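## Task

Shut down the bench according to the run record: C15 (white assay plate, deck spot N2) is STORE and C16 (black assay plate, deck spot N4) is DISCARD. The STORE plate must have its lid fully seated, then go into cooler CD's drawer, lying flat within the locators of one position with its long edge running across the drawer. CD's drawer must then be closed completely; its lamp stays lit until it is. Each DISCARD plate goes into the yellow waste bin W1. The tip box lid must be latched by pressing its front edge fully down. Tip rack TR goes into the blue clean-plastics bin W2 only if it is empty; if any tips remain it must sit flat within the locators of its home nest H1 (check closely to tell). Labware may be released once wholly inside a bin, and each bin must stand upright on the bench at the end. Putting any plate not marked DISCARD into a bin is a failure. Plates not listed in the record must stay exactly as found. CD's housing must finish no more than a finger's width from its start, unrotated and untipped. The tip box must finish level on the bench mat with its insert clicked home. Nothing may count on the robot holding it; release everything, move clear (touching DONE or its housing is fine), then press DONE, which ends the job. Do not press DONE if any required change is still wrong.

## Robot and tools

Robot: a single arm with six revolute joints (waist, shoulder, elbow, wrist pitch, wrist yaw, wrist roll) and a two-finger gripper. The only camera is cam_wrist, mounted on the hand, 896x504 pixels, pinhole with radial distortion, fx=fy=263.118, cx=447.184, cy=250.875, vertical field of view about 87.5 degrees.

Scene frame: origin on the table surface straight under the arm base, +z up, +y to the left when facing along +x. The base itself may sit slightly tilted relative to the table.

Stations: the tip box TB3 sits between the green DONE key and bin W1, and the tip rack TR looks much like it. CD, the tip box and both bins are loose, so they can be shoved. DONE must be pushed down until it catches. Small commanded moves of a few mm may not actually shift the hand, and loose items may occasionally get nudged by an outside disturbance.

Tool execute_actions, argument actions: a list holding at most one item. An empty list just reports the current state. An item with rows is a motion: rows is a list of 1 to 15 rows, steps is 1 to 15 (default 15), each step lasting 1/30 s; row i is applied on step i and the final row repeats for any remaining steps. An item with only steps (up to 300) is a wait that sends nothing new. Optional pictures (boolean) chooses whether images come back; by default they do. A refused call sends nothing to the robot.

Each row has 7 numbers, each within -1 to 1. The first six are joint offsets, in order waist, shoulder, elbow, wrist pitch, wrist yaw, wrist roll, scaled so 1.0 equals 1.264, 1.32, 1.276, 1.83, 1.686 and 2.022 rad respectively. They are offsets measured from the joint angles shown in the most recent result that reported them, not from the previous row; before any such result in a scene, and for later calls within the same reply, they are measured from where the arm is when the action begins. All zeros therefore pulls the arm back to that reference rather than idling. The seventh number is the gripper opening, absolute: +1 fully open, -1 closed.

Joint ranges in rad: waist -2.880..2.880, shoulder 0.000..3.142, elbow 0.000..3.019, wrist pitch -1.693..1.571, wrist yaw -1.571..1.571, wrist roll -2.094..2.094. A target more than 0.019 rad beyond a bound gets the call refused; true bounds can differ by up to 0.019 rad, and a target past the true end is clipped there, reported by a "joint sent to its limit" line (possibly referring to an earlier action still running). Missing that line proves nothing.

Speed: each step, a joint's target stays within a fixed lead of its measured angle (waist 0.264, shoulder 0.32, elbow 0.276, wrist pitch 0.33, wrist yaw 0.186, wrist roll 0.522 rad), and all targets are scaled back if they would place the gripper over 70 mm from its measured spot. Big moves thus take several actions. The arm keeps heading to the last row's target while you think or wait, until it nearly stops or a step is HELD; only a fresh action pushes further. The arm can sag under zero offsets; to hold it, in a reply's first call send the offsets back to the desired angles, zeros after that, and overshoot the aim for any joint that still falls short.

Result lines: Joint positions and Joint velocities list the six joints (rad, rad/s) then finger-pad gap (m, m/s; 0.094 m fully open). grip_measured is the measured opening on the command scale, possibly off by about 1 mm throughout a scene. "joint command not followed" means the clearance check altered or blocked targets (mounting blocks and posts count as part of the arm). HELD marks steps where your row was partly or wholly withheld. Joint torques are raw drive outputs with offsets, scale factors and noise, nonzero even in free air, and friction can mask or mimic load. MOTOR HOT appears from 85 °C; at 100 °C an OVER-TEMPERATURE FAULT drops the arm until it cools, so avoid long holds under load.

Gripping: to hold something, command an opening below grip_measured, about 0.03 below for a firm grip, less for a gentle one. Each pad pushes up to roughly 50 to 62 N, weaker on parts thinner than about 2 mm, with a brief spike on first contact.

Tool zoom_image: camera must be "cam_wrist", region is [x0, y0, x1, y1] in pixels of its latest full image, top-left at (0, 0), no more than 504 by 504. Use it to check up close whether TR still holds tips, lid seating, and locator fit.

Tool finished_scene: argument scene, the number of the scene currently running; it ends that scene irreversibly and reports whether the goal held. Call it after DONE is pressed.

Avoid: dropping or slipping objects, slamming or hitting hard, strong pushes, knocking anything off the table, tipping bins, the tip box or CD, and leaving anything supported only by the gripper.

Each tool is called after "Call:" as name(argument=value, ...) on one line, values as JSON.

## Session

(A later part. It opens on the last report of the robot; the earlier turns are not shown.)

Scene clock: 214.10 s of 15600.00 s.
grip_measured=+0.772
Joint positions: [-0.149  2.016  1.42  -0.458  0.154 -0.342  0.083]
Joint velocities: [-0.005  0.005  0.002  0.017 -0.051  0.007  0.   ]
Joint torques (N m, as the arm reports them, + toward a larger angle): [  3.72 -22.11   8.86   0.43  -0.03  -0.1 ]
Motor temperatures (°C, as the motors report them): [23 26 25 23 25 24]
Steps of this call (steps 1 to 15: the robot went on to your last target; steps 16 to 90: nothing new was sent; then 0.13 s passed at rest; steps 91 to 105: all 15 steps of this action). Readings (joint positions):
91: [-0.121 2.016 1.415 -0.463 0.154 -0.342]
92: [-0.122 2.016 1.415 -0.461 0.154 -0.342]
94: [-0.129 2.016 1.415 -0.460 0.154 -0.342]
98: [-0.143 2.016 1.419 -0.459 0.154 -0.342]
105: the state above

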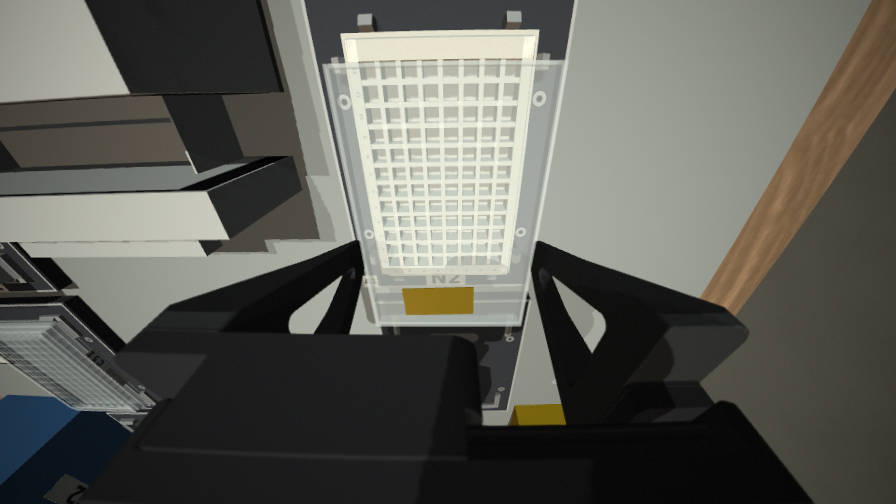

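Call:
execute_actions(actions=[{"rows":[[0.014,0.01,0.066,0,0,0,0.75],[0.014,0.02,0.066,0,0,0,0.75],[0.014,0.034,0.066,0,0,0,0.75]]}])

Scene clock: 217.50 s of 15600.00 s.
grip_measured=+0.772
Joint positions: [-0.141  2.029  1.473 -0.459  0.154 -0.342  0.083]
Joint velocities: [-0.005  0.005  0.002 -0.017 -0.022  0.022 -0.001]
Joint torques (N m, as the arm reports them, + toward a larger angle): [  3.98 -19.2    8.62   0.16   0.01  -0.06]
Motor temperatures (°C, as the motors report them): [23 27 25 23 25 24]
Steps of this call (steps 1 to 15: the robot went on to your last target; steps 16 to 87: nothing new was sent; steps 88 to 102: all 15 steps of this action). Readings (joint positions):
88: [-0.149 2.016 1.424 -0.459 0.154 -0.342]
89: [-0.149 2.018 1.431 -0.459 0.154 -0.342]
91: [-0.147 2.024 1.451 -0.459 0.154 -0.342]
95: [-0.143 2.028 1.473 -0.459 0.154 -0.342]
102: the state above

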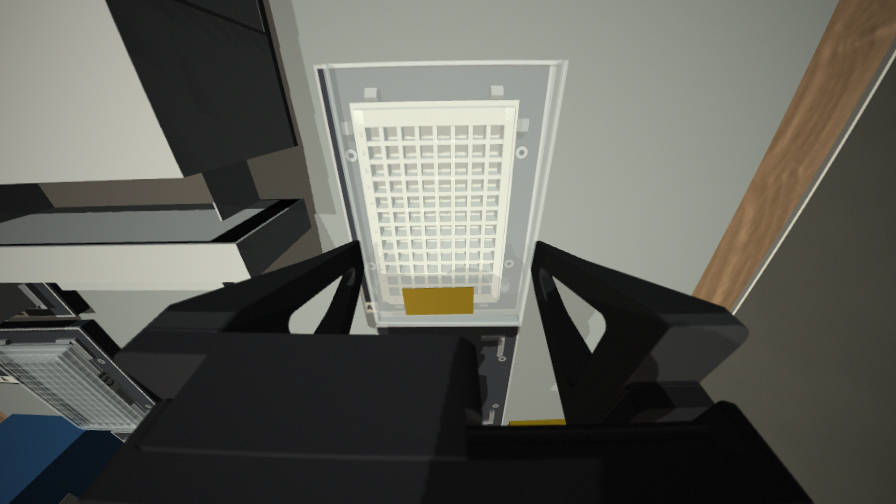

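Call:
execute_actions(actions=[{"rows":[[0,0.043,0.015,0.008,0,0,0.75]]}])

Scene clock: 219.37 s of 15600.00 s.
grip_measured=+0.772
Joint positions: [-0.141  2.063  1.473 -0.455  0.154 -0.342  0.083]
Joint velocities: [-0.015  0.005 -0.007  0.007 -0.037  0.007  0.001]
Joint torques (N m, as the arm reports them, + toward a larger angle): [  4.48 -20.23   7.24   0.49  -0.03  -0.07]
Motor temperatures (°C, as the motors report them): [23 27 26 24 25 24]
Steps of this call (steps 1 to 15: the robot went on to your last target; steps 16 to 41: nothing new was sent; steps 42 to 56: all 15 steps of this action). Readings (joint positions):
42: [-0.141 2.031 1.473 -0.459 0.154 -0.342]
43: [-0.141 2.033 1.473 -0.456 0.154 -0.342]
45: [-0.141 2.040 1.473 -0.455 0.154 -0.342]
49: [-0.141 2.057 1.473 -0.455 0.154 -0.342]
56: the state above

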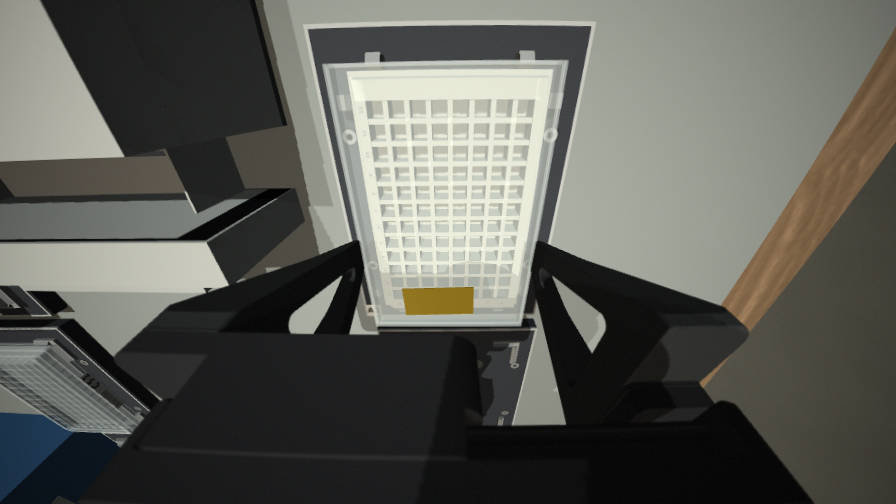

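Call:
execute_actions(actions=[{"rows":[[0,0.01,0.015,0.014,0.012,0,0.75],[0,0.01,0.015,0.014,0.012,0,0.75],[0,0.01,0.015,0.014,0.012,0,0.75],[0,0.031,0.015,0.014,0.012,0,0.75]]}])

Call:
zoom_image(camera="cam_wrist", region=[290,30,610,340])

Scene clock: 223.23 s of 15600.00 s.
grip_measured=+0.772
Joint positions: [-0.141  2.075  1.473 -0.441  0.172 -0.342  0.083]
Joint velocities: [ 0.005  0.005 -0.017 -0.007  0.007 -0.066  0.001]
Joint torques (N m, as the arm reports them, + toward a larger angle): [  4.44 -20.59   7.05   0.42   0.09  -0.09]
Motor temperatures (°C, as the motors report them): [23 27 26 24 25 24]
Steps of this call (steps 1 to 15: the robot went on to your last target; steps 16 to 90: nothing new was sent; then 0.37 s passed at rest; steps 91 to 105: all 15 steps of this action). Readings (joint positions):
91: [-0.141 2.063 1.473 -0.453 0.163 -0.342]
92: [-0.141 2.063 1.473 -0.449 0.169 -0.342]
94: [-0.141 2.063 1.473 -0.444 0.172 -0.342]
98: [-0.141 2.067 1.473 -0.441 0.172 -0.342]
105: the state above

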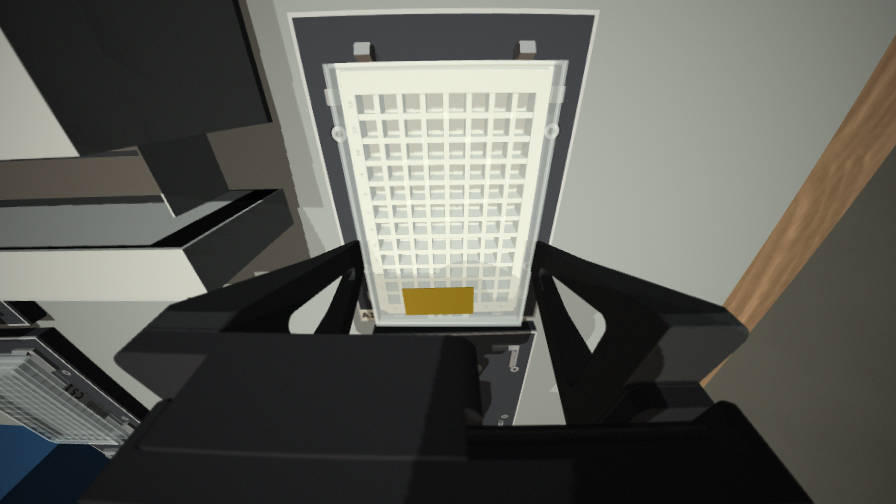

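Region (290, 30, 610, 340) of cam_wrist's 896x504 image, scaled by 1.575, with more detail than that image has; it fills the top 488 rows of this view, and the rest is white.

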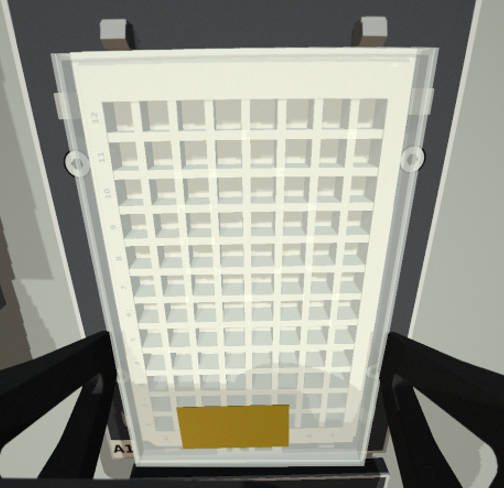

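Forward about 2 mm.

Call:
execute_actions(actions=[{"rows":[[0,0,0.015,0.013,-0.004,-0.009,0.75]]}])

Call:
execute_actions(actions=[{"rows":[[0,0.033,0.015,0.012,0,0,0.75]]}])

Call:
zoom_image(camera="cam_wrist", region=[290,30,610,340])

Scene clock: 226.77 s of 15600.00 s.
grip_measured=+0.772
Joint positions: [-0.141  2.075  1.473 -0.431  0.168 -0.348  0.083]
Joint velocities: [-0.005  0.005  0.002  0.002 -0.051 -0.081 -0.001]
Joint torques (N m, as the arm reports them, + toward a larger angle): [  3.9  -21.74   7.04   0.45  -0.08  -0.26]
Motor temperatures (°C, as the motors report them): [23 27 26 24 25 24]
Steps of this call (steps 1 to 15: the robot went on to your last target; steps 16 to 90: nothing new was sent; then 0.03 s passed at rest; steps 91 to 105: all 15 steps of this action). Readings (joint positions):
91: [-0.141 2.075 1.473 -0.440 0.170 -0.343]
92: [-0.141 2.075 1.473 -0.436 0.169 -0.344]
94: [-0.141 2.075 1.473 -0.432 0.169 -0.346]
98: [-0.141 2.075 1.473 -0.431 0.168 -0.347]
105: the state above

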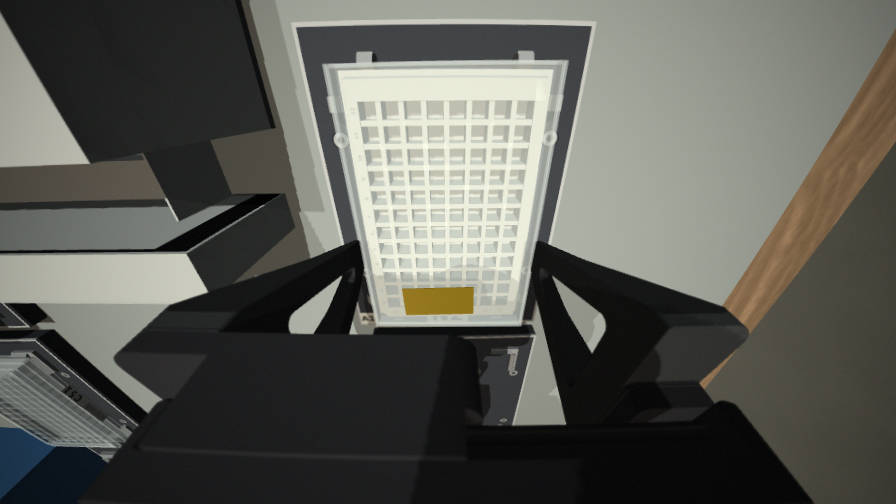

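Scene clock: 227.27 s of 15600.00 s.
grip_measured=+0.772
Joint positions: [-0.141  2.084  1.473 -0.421  0.168 -0.348  0.083]
Joint velocities: [-0.015 -0.024 -0.017  0.007  0.007 -0.037 -0.001]
Joint torques (N m, as the arm reports them, + toward a larger angle): [  4.27 -19.65   7.02   0.54   0.02  -0.1 ]
Motor temperatures (°C, as the motors report them): [23 27 26 24 25 24]
Steps of this call (steps 1 to 15: all 15 steps of this action). Readings (joint positions):
1: [-0.141 2.076 1.473 -0.430 0.168 -0.348]
2: [-0.141 2.077 1.473 -0.427 0.168 -0.348]
4: [-0.141 2.080 1.473 -0.425 0.168 -0.348]
8: [-0.141 2.084 1.473 -0.422 0.168 -0.348]
15: the state above

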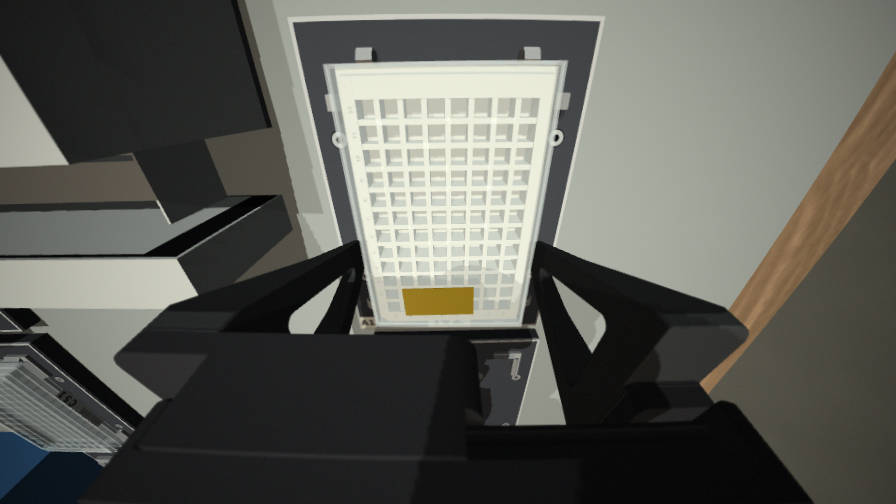

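Region (290, 30, 610, 340) of cam_wrist's 896x504 image, scaled by 1.575, with more detail than that image has; it fills the top 488 rows of this view, and the rest is white.

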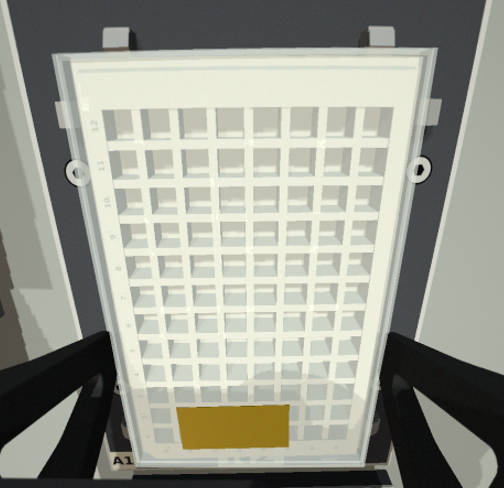

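Call:
execute_actions(actions=[{"rows":[[0,0,0.01,0,0,0,0.8],[0,0,0.01,0,0,0,0.85],[0,0,0.01,0,0,0,0.95]],"steps":10}])

Call:
execute_actions(actions=[{"rows":[[0,-0.02,0,-0.01,0,0,0.95],[0,-0.03,0,-0.02,0,0,0.95],[0,-0.05,0,-0.04,0,0,0.95],[0,-0.07,-0.01,-0.05,0,0,0.95],[0,-0.09,-0.01,-0.07,0,0,0.95],[0,-0.11,-0.02,-0.08,0,0,0.95],[0,-0.13,-0.03,-0.09,0,0,0.95],[0,-0.15,-0.03,-0.1,0,0,0.95]]}])

Call:
execute_actions(actions=[{"rows":[[0,0,0.01,0,0,0,-1],[0,0,0.01,0,0,0,-1],[0.03,0,0.01,0,0,0,-1],[0.06,0,0.01,0,0.02,0.03,-1],[0.1,0,0.01,0,0.03,0.05,-1],[0.14,0,0.01,0,0.04,0.08,-1],[0.18,0,0.01,0,0.05,0.1,-1],[0.22,0.02,0.01,0,0.06,0.12,-1],[0.25,0.04,0.01,0.01,0.07,0.15,-1],[0.27,0.06,0.01,0.015,0.078,0.15,-1]]}], pictures=false)

Call:
execute_actions(actions=[{"steps":15}])

Scene clock: 242.33 s of 15600.00 s.
grip_measured=+0.948
Joint positions: [-0.141  2.084  1.473 -0.421  0.168 -0.348  0.092]
Joint velocities: [ 0.005 -0.015  0.007 -0.007  0.007  0.007 -0.001]
Joint torques (N m, as the arm reports them, + toward a larger angle): [  3.97 -22.69   6.22  -0.13  -0.01  -0.1 ]
Motor temperatures (°C, as the motors report them): [23 27 26 24 25 24]
Steps of this call (steps 1 to 15: the robot went on to your last target; steps 16 to 90: nothing new was sent; then 11.73 s passed at rest; steps 91 to 100: all 10 steps of this action). Readings (joint positions):
91: [-0.141 2.084 1.473 -0.421 0.168 -0.348]
92: [-0.141 2.084 1.473 -0.421 0.168 -0.348]
94: [-0.141 2.084 1.473 -0.421 0.168 -0.348]
98: [-0.141 2.084 1.473 -0.421 0.168 -0.348]
100: the state above

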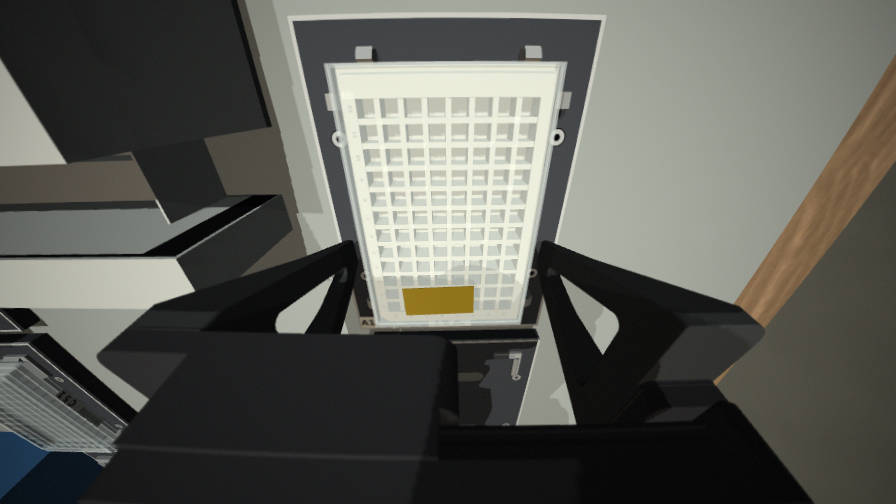

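Scene clock: 242.83 s of 15600.00 s.
grip_measured=+0.948
Joint positions: [-0.141  1.888  1.432 -0.594  0.168 -0.348  0.092]
Joint velocities: [-0.005 -0.298  0.002 -0.007 -0.022 -0.007 -0.002]
Joint torques (N m, as the arm reports them, + toward a larger angle): [  3.55 -21.09   6.69  -0.23   0.02  -0.06]
Motor temperatures (°C, as the motors report them): [23 27 26 24 25 24]
Steps of this call (steps 1 to 15: all 15 steps of this action). Readings (joint positions):
1: [-0.141 2.084 1.473 -0.423 0.168 -0.348]
2: [-0.141 2.083 1.473 -0.428 0.168 -0.348]
4: [-0.141 2.076 1.472 -0.464 0.168 -0.348]
8: [-0.141 2.015 1.442 -0.557 0.168 -0.348]
15: the state above

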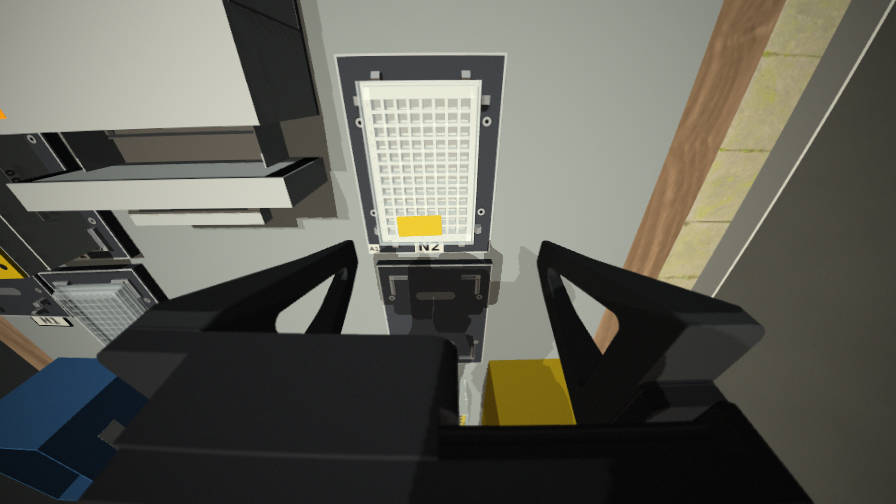

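Scene clock: 243.33 s of 15600.00 s.
grip_measured=-0.997
Joint positions: [ 0.142  1.899  1.432 -0.581  0.295 -0.148  0.   ]
Joint velocities: [ 0.943  0.22  -0.007  0.125  0.022  0.608 -0.   ]
Joint torques (N m, as the arm reports them, + toward a larger angle): [  7.06 -17.01   8.17   0.35   0.07   0.07]
Motor temperatures (°C, as the motors report them): [23 27 26 24 25 24]
Steps of this call (steps 1 to 15: all 15 steps of this action). Readings (joint positions):
1: [-0.141 1.880 1.432 -0.594 0.168 -0.348]
2: [-0.141 1.876 1.432 -0.594 0.168 -0.348]
4: [-0.135 1.876 1.432 -0.594 0.185 -0.340]
8: [-0.070 1.876 1.432 -0.594 0.241 -0.276]
15: the state above

Scene clock: 243.83 s of 15600.00 s.
grip_measured=-0.997
Joint positions: [ 0.2    1.955  1.432 -0.576  0.298 -0.06   0.   ]
Joint velocities: [-0.161 -0.015  0.017  0.002 -0.037  0.007 -0.001]
Joint torques (N m, as the arm reports them, + toward a larger angle): [  7.22 -20.51   7.48   0.47   0.03   0.07]
Motor temperatures (°C, as the motors report them): [23 27 26 24 25 24]
Steps of this call (steps 1 to 15: the robot went on to your last target). Readings (joint positions):
1: [0.172 1.907 1.432 -0.578 0.296 -0.130]
2: [0.200 1.916 1.432 -0.576 0.296 -0.116]
4: [0.240 1.934 1.432 -0.576 0.296 -0.095]
8: [0.253 1.954 1.432 -0.576 0.296 -0.074]
15: the state above

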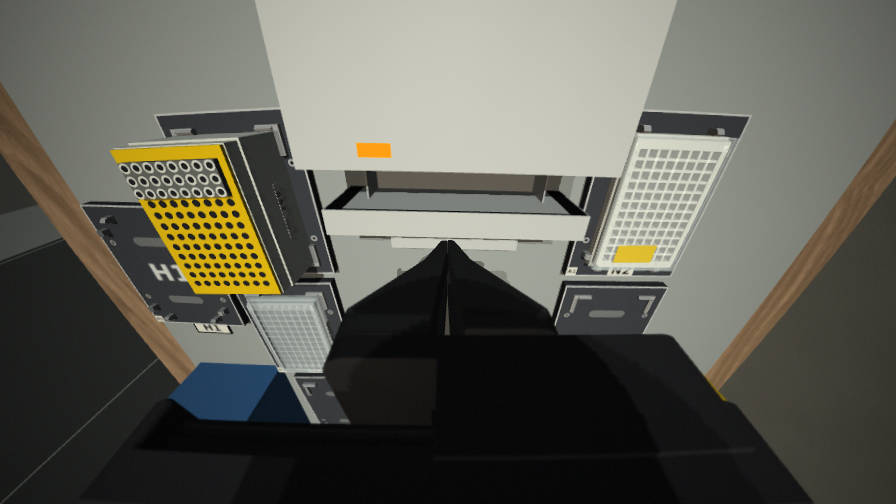

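Call:
execute_actions(actions=[{"rows":[[-0.01,0.03,0.03,0.01,0,0,-1],[-0.01,0.045,0.04,0.02,0,0,-1],[-0.02,0.06,0.045,0.03,0,0,-1],[-0.025,0.075,0.05,0.04,0,0,-1],[-0.03,0.09,0.055,0.05,0,0,-1],[-0.03,0.105,0.055,0.052,0,0,-1]]}])

Scene clock: 247.60 s of 15600.00 s.
grip_measured=-0.998
Joint positions: [ 0.168  2.082  1.482 -0.487  0.299 -0.057  0.   ]
Joint velocities: [-0.015 -0.005 -0.002  0.002  0.007  0.007  0.   ]
Joint torques (N m, as the arm reports them, + toward a larger angle): [  5.42 -20.6    7.41   0.02   0.03  -0.11]
Motor temperatures (°C, as the motors report them): [23 27 26 24 25 24]
Steps of this call (steps 1 to 15: the robot went on to your last target; steps 16 to 90: nothing new was sent; then 0.27 s passed at rest; steps 91 to 105: all 15 steps of this action). Readings (joint positions):
91: [0.193 1.955 1.432 -0.575 0.299 -0.057]
92: [0.193 1.957 1.432 -0.570 0.299 -0.057]
94: [0.192 1.971 1.442 -0.546 0.299 -0.057]
98: [0.181 2.035 1.478 -0.494 0.299 -0.057]
105: the state above

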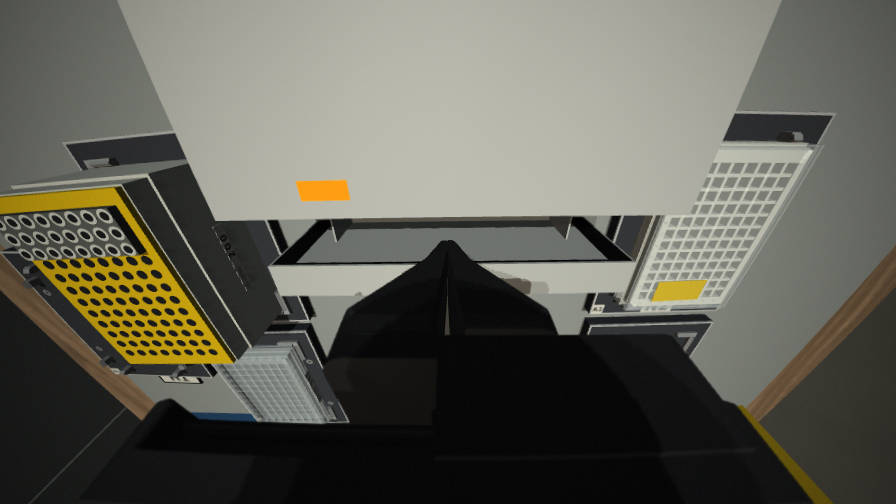

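Call:
execute_actions(actions=[{"rows":[[0,0.047,0.015,0.026,0,0,-1]]}])

Call:
execute_actions(actions=[{"rows":[[0,-0.01,-0.014,0.006,0,0,-1],[0,-0.014,-0.028,0.013,0,0,-1],[0,-0.019,-0.041,0.019,0,0,-1],[0,-0.023,-0.055,0.025,0,0,-1],[0,-0.028,-0.068,0.032,0,0,-1],[0,-0.032,-0.082,0.038,0,0,-1],[0,-0.037,-0.096,0.044,0,0,-1],[0,-0.041,-0.11,0.05,0,0,-1],[0,-0.046,-0.123,0.057,0,0,-1],[0,-0.05,-0.137,0.063,0,0,-1],[0,-0.055,-0.15,0.07,0,0,-1],[0,-0.059,-0.164,0.076,0,0,-1],[-0.01,-0.064,-0.178,0.082,0,0,-1],[-0.01,-0.068,-0.19,0.088,0,0,-1],[-0.01,-0.072,-0.205,0.095,0,0,-1]]}], pictures=false)

Call:
execute_actions(actions=[{"steps":10}])

Scene clock: 255.73 s of 15600.00 s.
grip_measured=-0.998
Joint positions: [ 0.167  2.106  1.482 -0.443  0.299 -0.057  0.   ]
Joint velocities: [-0.005  0.005 -0.002 -0.002 -0.022 -0.022 -0.   ]
Joint torques (N m, as the arm reports them, + toward a larger angle): [  6.78 -18.59   7.28   0.15   0.06  -0.05]
Motor temperatures (°C, as the motors report them): [23 27 26 24 25 24]
Steps of this call (steps 1 to 15: the robot went on to your last target; steps 16 to 90: nothing new was sent; then 4.63 s passed at rest; steps 91 to 105: all 15 steps of this action). Readings (joint positions):
91: [0.167 2.084 1.482 -0.481 0.299 -0.057]
92: [0.167 2.087 1.482 -0.469 0.299 -0.057]
94: [0.167 2.096 1.482 -0.455 0.299 -0.057]
98: [0.167 2.106 1.482 -0.443 0.299 -0.057]
105: the state above

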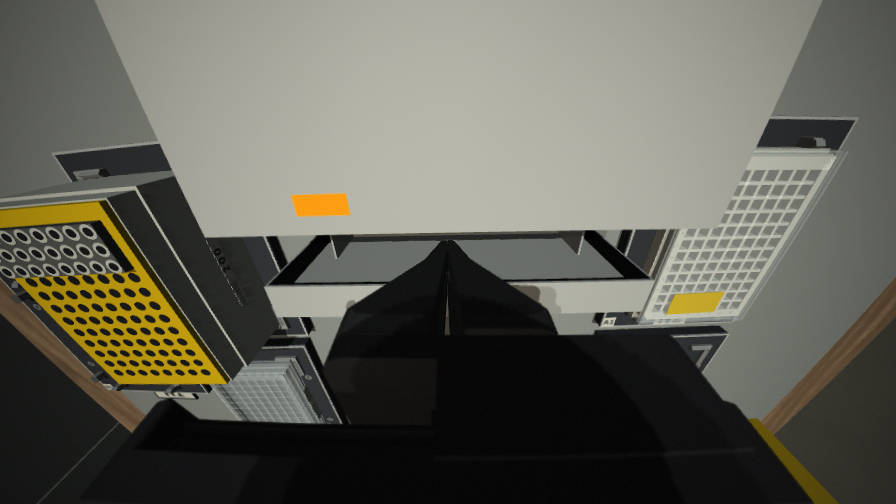

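Scene clock: 256.23 s of 15600.00 s.
grip_measured=-0.998
Joint positions: [ 0.167  2.029  1.274 -0.287  0.299 -0.057  0.   ]
Joint velocities: [ 0.005 -0.19  -0.496  0.364 -0.081  0.051 -0.001]
Joint torques (N m, as the arm reports them, + toward a larger angle): [  5.51 -21.84   2.62  -0.24  -0.02  -0.11]
Motor temperatures (°C, as the motors report them): [23 27 26 24 25 24]
Steps of this call (steps 1 to 15: all 15 steps of this action). Readings (joint positions):
1: [0.167 2.106 1.482 -0.442 0.299 -0.057]
2: [0.167 2.106 1.479 -0.437 0.299 -0.057]
4: [0.167 2.100 1.462 -0.413 0.299 -0.057]
8: [0.167 2.074 1.400 -0.363 0.299 -0.057]
15: the state above

Scene clock: 256.57 s of 15600.00 s.
grip_measured=-0.998
Joint positions: [ 0.167  2.02   1.233 -0.275  0.299 -0.057  0.   ]
Joint velocities: [-0.015 -0.005  0.017 -0.002 -0.037  0.066  0.001]
Joint torques (N m, as the arm reports them, + toward a larger angle): [  4.8  -20.45   3.31   0.34   0.01  -0.08]
Motor temperatures (°C, as the motors report them): [23 27 26 24 25 24]
Steps of this call (steps 1 to 10: the robot went on to your last target). Readings (joint positions):
1: [0.167 2.024 1.259 -0.279 0.299 -0.057]
2: [0.167 2.021 1.248 -0.276 0.299 -0.057]
4: [0.167 2.020 1.238 -0.275 0.299 -0.057]
8: [0.167 2.020 1.233 -0.275 0.299 -0.057]
10: the state above

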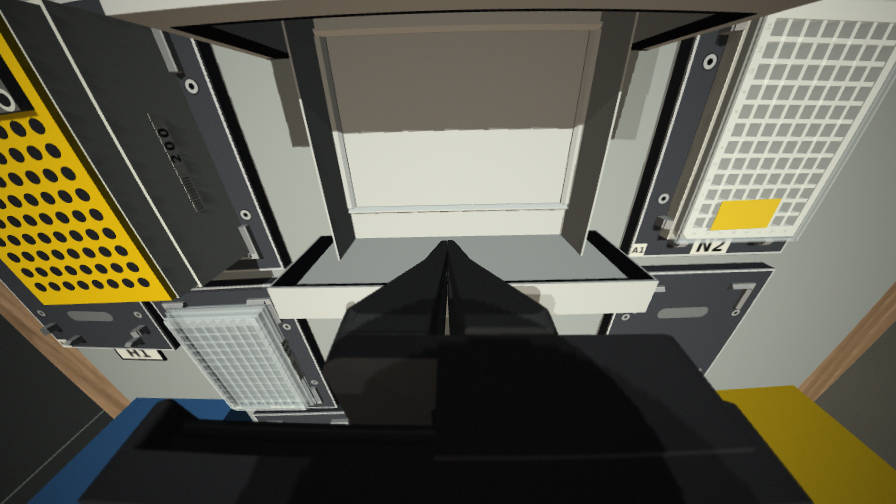

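Pull about 5 cm more.

Call:
execute_actions(actions=[{"rows":[[0,-0.005,-0.02,0.005,0,0,-1],[0,-0.01,-0.03,0.01,0,0,-1],[0,-0.013,-0.04,0.015,0,0,-1],[0,-0.016,-0.05,0.02,0,0,-1],[0,-0.019,-0.06,0.025,0,0,-1],[0,-0.022,-0.07,0.03,0,0,-1],[0,-0.025,-0.08,0.035,0,0,-1],[0,-0.028,-0.09,0.04,0,0,-1],[0,-0.03,-0.1,0.045,0,0,-1],[0,-0.033,-0.11,0.05,0,0,-1],[0,-0.036,-0.12,0.055,0,0,-1]]}])

Scene clock: 260.13 s of 15600.00 s.
grip_measured=-0.998
Joint positions: [ 0.167  1.983  1.097 -0.178  0.299 -0.057  0.   ]
Joint velocities: [-0.005  0.005 -0.1   -0.002 -0.037  0.007  0.   ]
Joint torques (N m, as the arm reports them, + toward a larger angle): [  5.48 -19.07   2.39   0.35   0.03  -0.1 ]
Motor temperatures (°C, as the motors report them): [23 27 26 24 25 24]
Steps of this call (steps 1 to 30: the robot went on to your last target; steps 31 to 90: nothing new was sent; then 0.07 s passed at rest; steps 91 to 105: all 15 steps of this action). Readings (joint positions):
91: [0.167 2.020 1.232 -0.274 0.299 -0.057]
92: [0.167 2.020 1.229 -0.268 0.299 -0.057]
94: [0.167 2.016 1.216 -0.248 0.299 -0.057]
98: [0.167 2.001 1.169 -0.210 0.299 -0.057]
105: the state above

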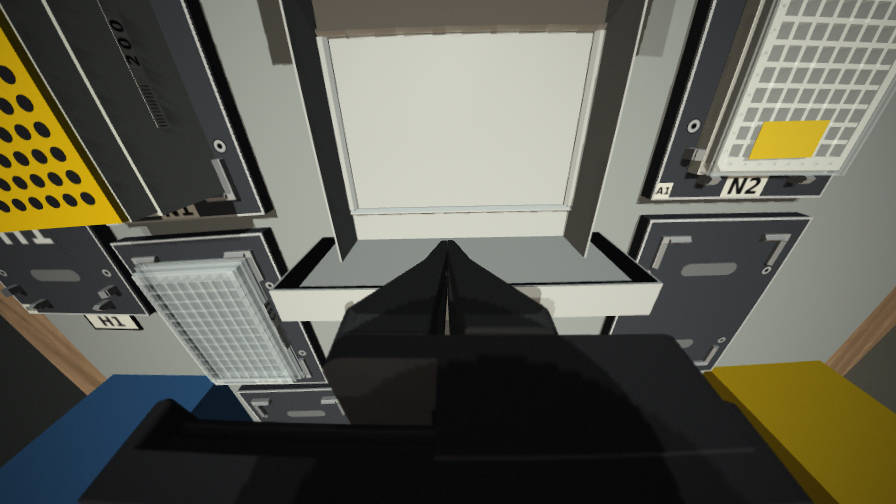

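Call:
execute_actions(actions=[{"rows":[[0,-0.02,0.03,-0.02,0,0,-1],[0,-0.05,0.03,-0.04,0,0,-1],[0,-0.08,0.03,-0.06,0,0,-1],[0,-0.11,0.04,-0.08,0,0,-1],[0,-0.13,0.05,-0.1,0,0,-1],[-0.03,-0.14,0.07,-0.12,-0.01,-0.02,-1],[-0.06,-0.14,0.09,-0.13,-0.02,-0.04,-1],[-0.09,-0.14,0.11,-0.14,-0.03,-0.06,-1],[-0.12,-0.14,0.13,-0.15,-0.04,-0.08,-1],[-0.15,-0.14,0.15,-0.16,-0.05,-0.1,-1],[-0.18,-0.14,0.16,-0.17,-0.06,-0.12,-1],[-0.21,-0.14,0.17,-0.17,-0.07,-0.14,-1],[-0.243,-0.14,0.17,-0.17,-0.082,-0.148,-1]]}], pictures=false)

Call:
execute_actions(actions=[{"steps":15}])

Scene clock: 268.33 s of 15600.00 s.
grip_measured=-0.998
Joint positions: [ 0.016  1.85   1.226 -0.432  0.184 -0.188  0.   ]
Joint velocities: [-0.864 -0.073  0.383 -0.208 -0.139 -0.549  0.   ]
Joint torques (N m, as the arm reports them, + toward a larger angle): [  3.2  -22.16   7.    -0.22  -0.04  -0.22]
Motor temperatures (°C, as the motors report them): [23 27 25 24 25 24]
Steps of this call (steps 1 to 15: the robot went on to your last target; steps 16 to 90: nothing new was sent; then 4.70 s passed at rest; steps 91 to 105: all 15 steps of this action). Readings (joint positions):
91: [0.167 1.983 1.095 -0.183 0.299 -0.057]
92: [0.167 1.982 1.100 -0.198 0.299 -0.057]
94: [0.167 1.963 1.105 -0.250 0.299 -0.057]
98: [0.157 1.895 1.119 -0.350 0.273 -0.076]
105: the state above

Scene clock: 268.83 s of 15600.00 s.
grip_measured=-0.998
Joint positions: [-0.156  1.823  1.283 -0.48   0.164 -0.337  0.   ]
Joint velocities: [ 0.19  -0.015 -0.007  0.002 -0.095  0.007 -0.001]
Joint torques (N m, as the arm reports them, + toward a larger angle): [  4.33 -22.59   8.46  -0.28  -0.06  -0.23]
Motor temperatures (°C, as the motors report them): [23 27 25 24 25 24]
Steps of this call (steps 1 to 15: the robot went on to your last target). Readings (joint positions):
1: [-0.014 1.848 1.239 -0.440 0.177 -0.207]
2: [-0.045 1.847 1.251 -0.448 0.171 -0.226]
4: [-0.105 1.843 1.270 -0.464 0.166 -0.265]
8: [-0.180 1.829 1.283 -0.475 0.166 -0.310]
15: the state above

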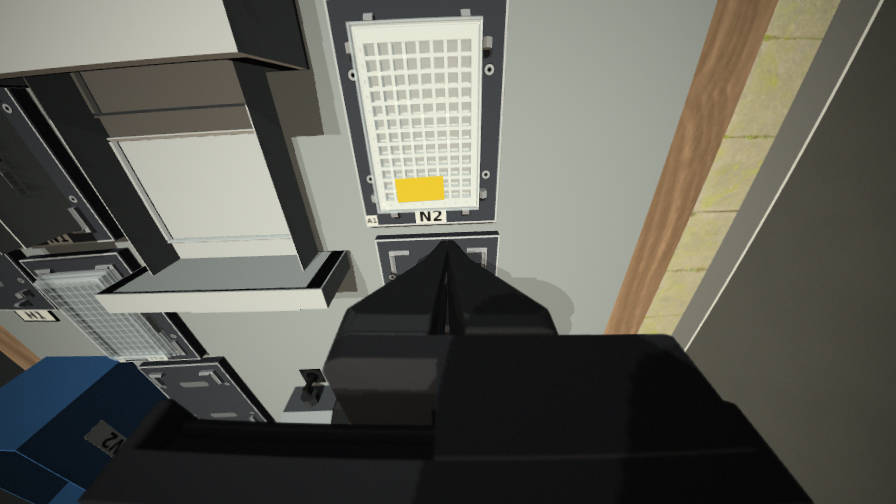

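Call:
execute_actions(actions=[{"rows":[[0.016,0.03,0.04,0,0,0,0.3],[0.016,0.05,0.06,0,0,0,0.3],[0.016,0.07,0.08,0,0,0,0.3],[0.016,0.09,0.1,0.01,0,0,0.3],[0.016,0.11,0.12,0.01,0,0,0.3],[0.016,0.13,0.14,0.01,0,0,0.3],[0.016,0.15,0.16,0.02,0,0,0.3],[0.016,0.16,0.175,0.02,0,0,0.3],[0.016,0.17,0.175,0.025,0,0,0.3],[0.016,0.18,0.175,0.025,0,0,0.3],[0.016,0.19,0.175,0.025,0,0,0.3]]}], pictures=false)

Call:
execute_actions(actions=[{"steps":8}])

Call:
execute_actions(actions=[{"rows":[[0,0.03,0.01,0.005,0,0,0.3],[0,0.035,0.01,0.005,0,0,0.3],[0,0.04,0.01,0.005,0,0,0.3],[0,0.045,0.01,0.005,0,0,0.3],[0,0.05,0.01,0.005,0,0,0.3],[0,0.055,0.01,0.005,0,0,0.3],[0,0.065,0.01,0.005,0,0,0.3]]}])

Scene clock: 275.07 s of 15600.00 s.
grip_measured=+0.298
Joint positions: [-0.137  2.061  1.489 -0.438  0.162 -0.344  0.061]
Joint velocities: [-0.034  0.19   0.007 -0.007  0.022  0.022 -0.   ]
Joint torques (N m, as the arm reports them, + toward a larger angle): [  4.69 -22.71   7.37   0.27   0.01   0.03]
Motor temperatures (°C, as the motors report them): [23 28 26 24 25 24]
Steps of this call (steps 1 to 30: the robot went on to your last target; steps 31 to 90: nothing new was sent; then 2.73 s passed at rest; steps 91 to 105: all 15 steps of this action). Readings (joint positions):
91: [-0.137 1.824 1.284 -0.480 0.162 -0.344]
92: [-0.137 1.827 1.289 -0.480 0.162 -0.344]
94: [-0.137 1.851 1.320 -0.480 0.162 -0.344]
98: [-0.137 1.951 1.439 -0.464 0.162 -0.344]
105: the state above

Scene clock: 275.33 s of 15600.00 s.
grip_measured=+0.298
Joint positions: [-0.137  2.07   1.489 -0.438  0.162 -0.344  0.061]
Joint velocities: [ 0.005 -0.015  0.002 -0.007 -0.11   0.051  0.001]
Joint torques (N m, as the arm reports them, + toward a larger angle): [  4.33 -22.66   7.11   0.2    0.     0.02]
Motor temperatures (°C, as the motors report them): [23 28 26 24 25 24]
Steps of this call (steps 1 to 8: the robot went on to your last target). Readings (joint positions):
1: [-0.137 2.066 1.489 -0.438 0.162 -0.344]
2: [-0.137 2.069 1.489 -0.438 0.162 -0.344]
4: [-0.137 2.070 1.489 -0.438 0.162 -0.344]
8: the state above

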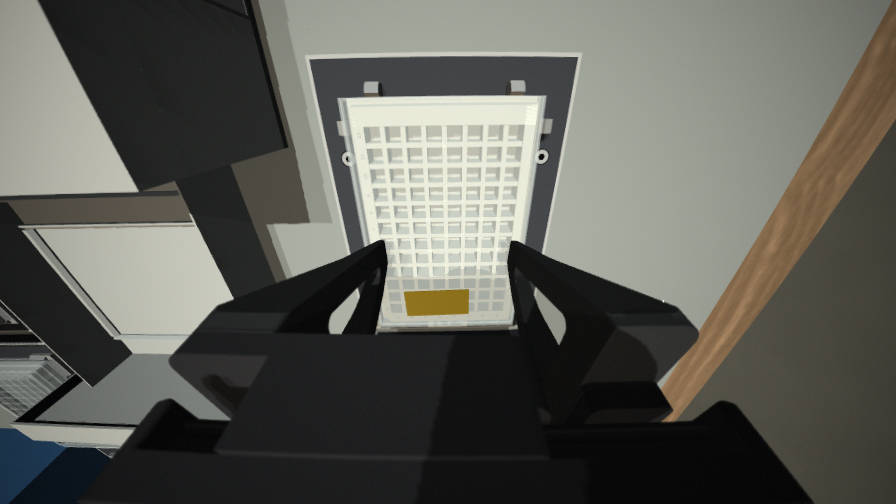

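Scene clock: 275.83 s of 15600.00 s.
grip_measured=+0.298
Joint positions: [-0.137  2.088  1.492 -0.436  0.162 -0.343  0.061]
Joint velocities: [-0.005 -0.015  0.007 -0.012 -0.022 -0.007  0.   ]
Joint torques (N m, as the arm reports them, + toward a larger angle): [  4.37 -16.78   6.6    0.37   0.01  -0.08]
Motor temperatures (°C, as the motors report them): [23 28 26 24 25 24]
Steps of this call (steps 1 to 15: all 15 steps of this action). Readings (joint positions):
1: [-0.137 2.071 1.489 -0.438 0.162 -0.344]
2: [-0.137 2.071 1.489 -0.438 0.162 -0.344]
4: [-0.137 2.074 1.489 -0.438 0.162 -0.344]
8: [-0.137 2.088 1.491 -0.436 0.162 -0.343]
15: the state above

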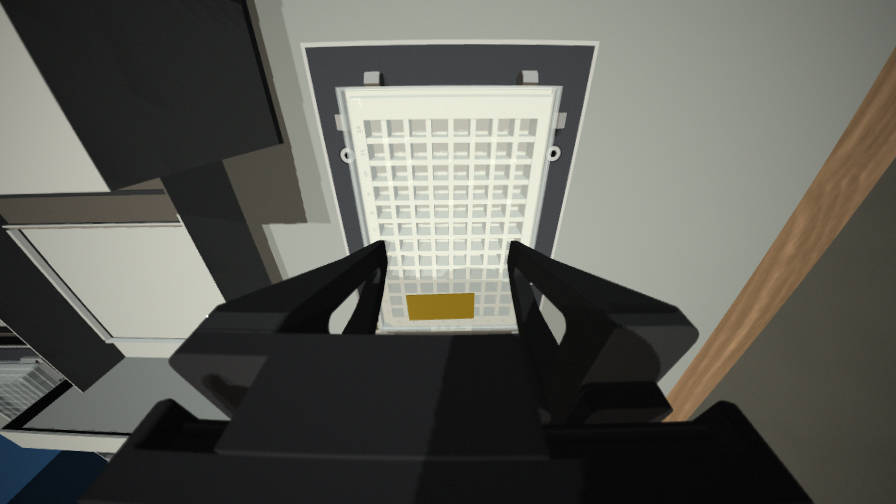

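Call:
execute_actions(actions=[{"rows":[[0,-0.012,0.01,0,0,0,0.3],[0,-0.012,0.01,0,0,0,0.3],[0,-0.012,0.01,0,0,0,0.3],[0,-0.012,0.01,0,0,0,0.3],[-0.013,-0.012,0.01,0,0,0,1]]}])

Call:
execute_actions(actions=[{"rows":[[0,0.042,0.015,0.02,0,0,1]]}])

Scene clock: 279.67 s of 15600.00 s.
grip_measured=+0.999
Joint positions: [-0.146  2.085  1.492 -0.436  0.164 -0.343  0.094]
Joint velocities: [-0.005 -0.015 -0.002 -0.002 -0.051 -0.022  0.001]
Joint torques (N m, as the arm reports them, + toward a larger angle): [  4.38 -23.     6.52   0.21  -0.02  -0.1 ]
Motor temperatures (°C, as the motors report them): [23 28 26 24 25 24]
Steps of this call (steps 1 to 15: the robot went on to your last target; steps 16 to 90: nothing new was sent; then 0.33 s passed at rest; steps 91 to 105: all 15 steps of this action). Readings (joint positions):
91: [-0.137 2.086 1.492 -0.436 0.162 -0.343]
92: [-0.137 2.085 1.492 -0.436 0.162 -0.343]
94: [-0.137 2.085 1.492 -0.436 0.162 -0.343]
98: [-0.141 2.085 1.492 -0.436 0.164 -0.343]
105: the state above

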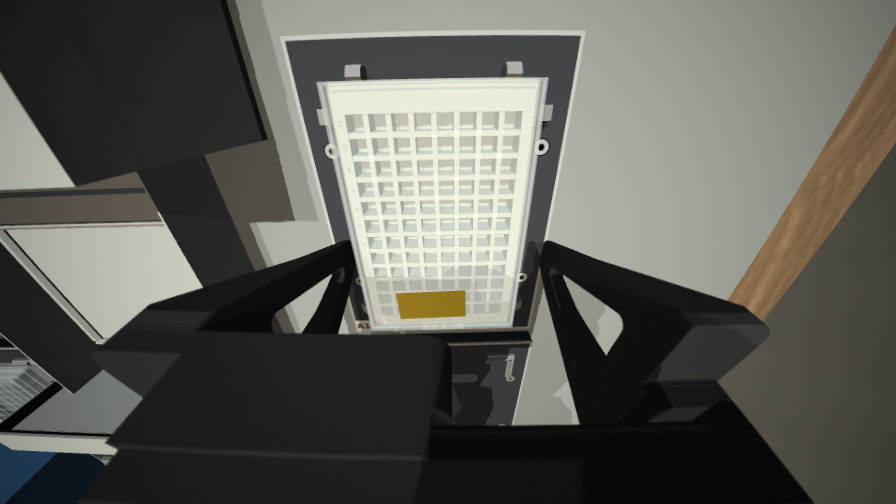

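Scene clock: 280.17 s of 15600.00 s.
grip_measured=+0.999
Joint positions: [-0.146  2.113  1.492 -0.41   0.164 -0.343  0.094]
Joint velocities: [ 0.005 -0.005 -0.007 -0.012 -0.037 -0.051  0.001]
Joint torques (N m, as the arm reports them, + toward a larger angle): [  4.01 -19.46   6.89   0.54   0.    -0.09]
Motor temperatures (°C, as the motors report them): [23 28 26 24 25 24]
Steps of this call (steps 1 to 15: all 15 steps of this action). Readings (joint positions):
1: [-0.146 2.086 1.492 -0.432 0.164 -0.343]
2: [-0.146 2.087 1.492 -0.423 0.164 -0.343]
4: [-0.146 2.093 1.492 -0.414 0.164 -0.343]
8: [-0.146 2.107 1.492 -0.412 0.164 -0.343]
15: the state above

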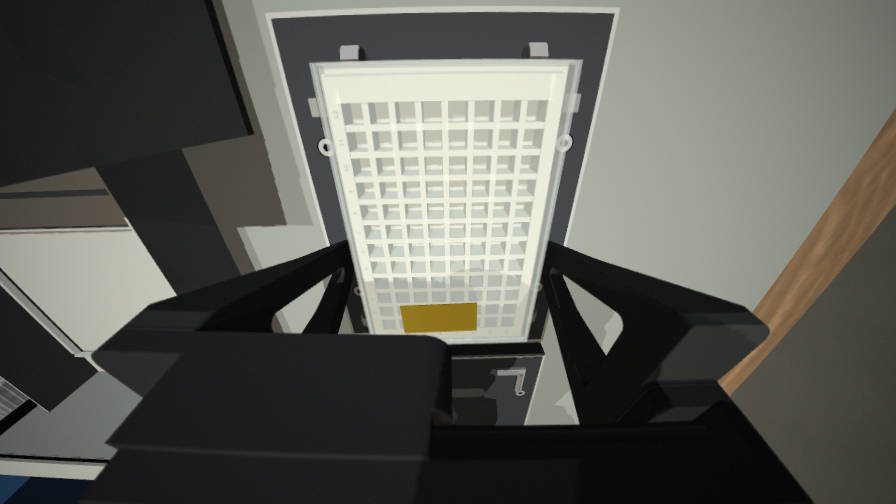

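Call:
execute_actions(actions=[{"rows":[[0,0.03,0.01,0,0,-0.01,1],[0,0.03,0.01,0,0,-0.01,1],[0,0.03,0.01,0,0,-0.01,1],[0,0.03,0.01,0,0,-0.01,1],[0,0.02,0.01,0,0,-0.01,0.9],[0,0.01,0.01,0,0,-0.01,0.85],[0,0.01,0.01,0,0,-0.01,0.76]]}], pictures=false)

Call:
execute_actions(actions=[{"rows":[[0,-0.01,0,0,0,0,0.76],[0,-0.015,0,-0.005,0,0,0.76],[0.005,-0.02,0,-0.01,0,0,0.76],[0.01,-0.03,-0.005,-0.015,0,0,0.76],[0.01,-0.04,-0.01,-0.02,0,0,0.76],[0.01,-0.05,-0.01,-0.03,0,0,0.76]]}])

Scene clock: 287.30 s of 15600.00 s.
grip_measured=+0.787
Joint positions: [-0.146  2.113  1.492 -0.41   0.163 -0.35   0.084]
Joint velocities: [ 0.005 -0.005 -0.007 -0.007 -0.022  0.007 -0.001]
Joint torques (N m, as the arm reports them, + toward a larger angle): [  4.11 -21.36   6.42  -0.05   0.01  -0.26]
Motor temperatures (°C, as the motors report them): [23 28 26 24 25 24]
Steps of this call (steps 1 to 15: the robot went on to your last target; steps 16 to 90: nothing new was sent; then 3.63 s passed at rest; steps 91 to 105: all 15 steps of this action). Readings (joint positions):
91: [-0.146 2.113 1.492 -0.410 0.164 -0.345]
92: [-0.146 2.113 1.492 -0.410 0.164 -0.346]
94: [-0.146 2.113 1.492 -0.410 0.164 -0.347]
98: [-0.146 2.113 1.492 -0.410 0.163 -0.350]
105: the state above

Scene clock: 287.80 s of 15600.00 s.
grip_measured=+0.787
Joint positions: [-0.144  2.079  1.489 -0.455  0.163 -0.35   0.084]
Joint velocities: [ 0.005 -0.015  0.002 -0.002  0.007  0.007  0.001]
Joint torques (N m, as the arm reports them, + toward a larger angle): [  4.86 -25.     4.64  -0.24  -0.04  -0.12]
Motor temperatures (°C, as the motors report them): [23 28 26 24 25 24]
Steps of this call (steps 1 to 15: all 15 steps of this action). Readings (joint positions):
1: [-0.146 2.113 1.492 -0.410 0.163 -0.350]
2: [-0.146 2.113 1.492 -0.410 0.163 -0.350]
4: [-0.146 2.113 1.492 -0.415 0.164 -0.350]
8: [-0.145 2.101 1.492 -0.435 0.163 -0.350]
15: the state above

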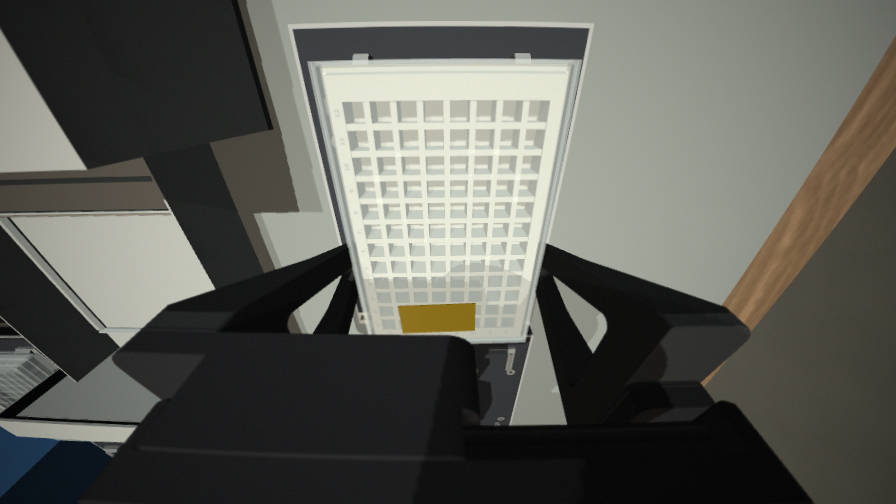

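Call:
execute_actions(actions=[{"rows":[[0,-0.04,0,-0.01,0,0,0.755],[0,-0.06,-0.01,-0.02,0,0,0.755],[0,-0.08,-0.02,-0.03,0,0,0.755],[0,-0.1,-0.04,-0.03,0,0,0.755],[0,-0.12,-0.06,-0.03,0,0,0.755],[0,-0.14,-0.08,-0.03,0,0,0.755],[0,-0.16,-0.1,-0.03,0,0,0.755],[0,-0.18,-0.12,-0.03,0,0,0.755],[0,-0.2,-0.14,-0.03,0,0,0.755],[0,-0.22,-0.16,-0.03,0,0,0.755],[0,-0.24,-0.185,-0.03,0,0,0.755]]}], pictures=false)

Call:
execute_actions(actions=[{"steps":8}], pictures=false)

Call:
execute_actions(actions=[{"rows":[[0.02,0,0.01,0,0,-0.05,0.755],[0.04,0,0.01,0,0.01,-0.1,0.755],[0.06,0,0.01,0,0.02,-0.15,0.755],[0.08,0,0.01,0,0.02,-0.2,0.755],[0.1,0,0.01,0,0.03,-0.25,0.755],[0.12,0,0.01,0,0.04,-0.3,0.755],[0.14,0,0.01,0,0.04,-0.35,0.755],[0.16,0,0.01,0,0.05,-0.4,0.755],[0.18,0.02,0.01,0,0.06,-0.45,0.755],[0.2,0.03,0.01,0,0.06,-0.5,0.755],[0.22,0.04,0.01,0,0.07,-0.55,0.755],[0.235,0.05,0.01,0,0.075,-0.6,0.755],[0.25,0.06,0.01,0.01,0.08,-0.644,0.755],[0.26,0.08,0.01,0.02,0.08,-0.644,0.755],[0.265,0.1,0.01,0.035,0.08,-0.644,0.755]]}], pictures=false)

Call:
execute_actions(actions=[{"steps":22}])

Scene clock: 299.77 s of 15600.00 s.
grip_measured=+0.787
Joint positions: [-0.144  1.767  1.26  -0.507  0.163 -0.35   0.084]
Joint velocities: [ 0.015 -0.327 -0.017 -0.007  0.037 -0.007 -0.001]
Joint torques (N m, as the arm reports them, + toward a larger angle): [  3.75 -18.99   5.79   0.03   0.    -0.06]
Motor temperatures (°C, as the motors report them): [23 29 25 23 25 24]
Steps of this call (steps 1 to 15: the robot went on to your last target; steps 16 to 90: nothing new was sent; then 8.47 s passed at rest; steps 91 to 105: all 15 steps of this action). Readings (joint positions):
91: [-0.144 2.079 1.489 -0.458 0.163 -0.350]
92: [-0.144 2.076 1.488 -0.464 0.163 -0.350]
94: [-0.144 2.058 1.472 -0.483 0.163 -0.350]
98: [-0.144 1.959 1.377 -0.500 0.163 -0.350]
105: the state above

Scene clock: 300.03 s of 15600.00 s.
grip_measured=+0.787
Joint positions: [-0.144  1.751  1.257 -0.507  0.163 -0.35   0.084]
Joint velocities: [-0.005 -0.005 -0.022 -0.012  0.081  0.007  0.   ]
Joint torques (N m, as the arm reports them, + toward a larger angle): [  3.46 -19.59   6.24   0.03  -0.02  -0.07]
Motor temperatures (°C, as the motors report them): [23 29 25 23 25 24]
Steps of this call (steps 1 to 8: the robot went on to your last target). Readings (joint positions):
1: [-0.144 1.757 1.260 -0.507 0.163 -0.350]
2: [-0.144 1.752 1.260 -0.507 0.163 -0.350]
4: [-0.144 1.751 1.260 -0.507 0.163 -0.350]
8: the state above

Scene clock: 300.53 s of 15600.00 s.
grip_measured=+0.787
Joint positions: [ 0.187  1.789  1.257 -0.485  0.292 -1.393  0.084]
Joint velocities: [ 0.737  0.464 -0.007  0.481  0.007 -1.648  0.   ]
Joint torques (N m, as the arm reports them, + toward a larger angle): [  2.37 -14.88   7.38   0.08   0.16  -0.18]
Motor temperatures (°C, as the motors report them): [23 29 26 24 25 24]
Steps of this call (steps 1 to 15: all 15 steps of this action). Readings (joint positions):
1: [-0.143 1.751 1.257 -0.507 0.163 -0.364]
2: [-0.140 1.751 1.257 -0.507 0.172 -0.396]
4: [-0.125 1.751 1.257 -0.507 0.195 -0.497]
8: [-0.038 1.751 1.257 -0.507 0.238 -0.793]
15: the state above

Scene clock: 301.27 s of 15600.00 s.
grip_measured=+0.787
Joint positions: [ 0.187  1.89   1.257 -0.452  0.297 -1.639  0.084]
Joint velocities: [ 0.005  0.005  0.017 -0.007  0.007 -0.095 -0.001]
Joint torques (N m, as the arm reports them, + toward a larger angle): [  6.45 -19.82   6.52   0.28  -0.06  -0.2 ]
Motor temperatures (°C, as the motors report them): [23 29 26 24 25 24]
Steps of this call (steps 1 to 22: the robot went on to your last target). Readings (joint positions):
1: [0.208 1.806 1.257 -0.470 0.292 -1.442]
2: [0.224 1.824 1.257 -0.461 0.292 -1.482]
4: [0.238 1.858 1.257 -0.457 0.292 -1.540]
8: [0.220 1.890 1.257 -0.457 0.294 -1.600]
22: the state above

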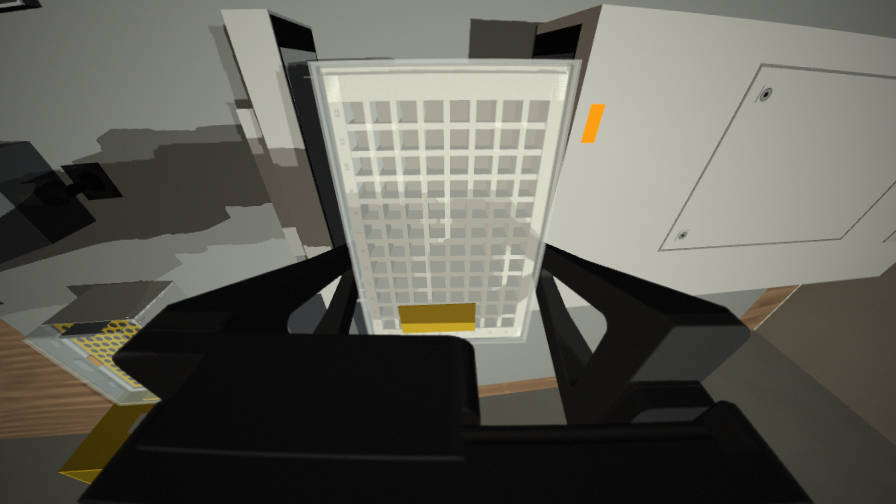

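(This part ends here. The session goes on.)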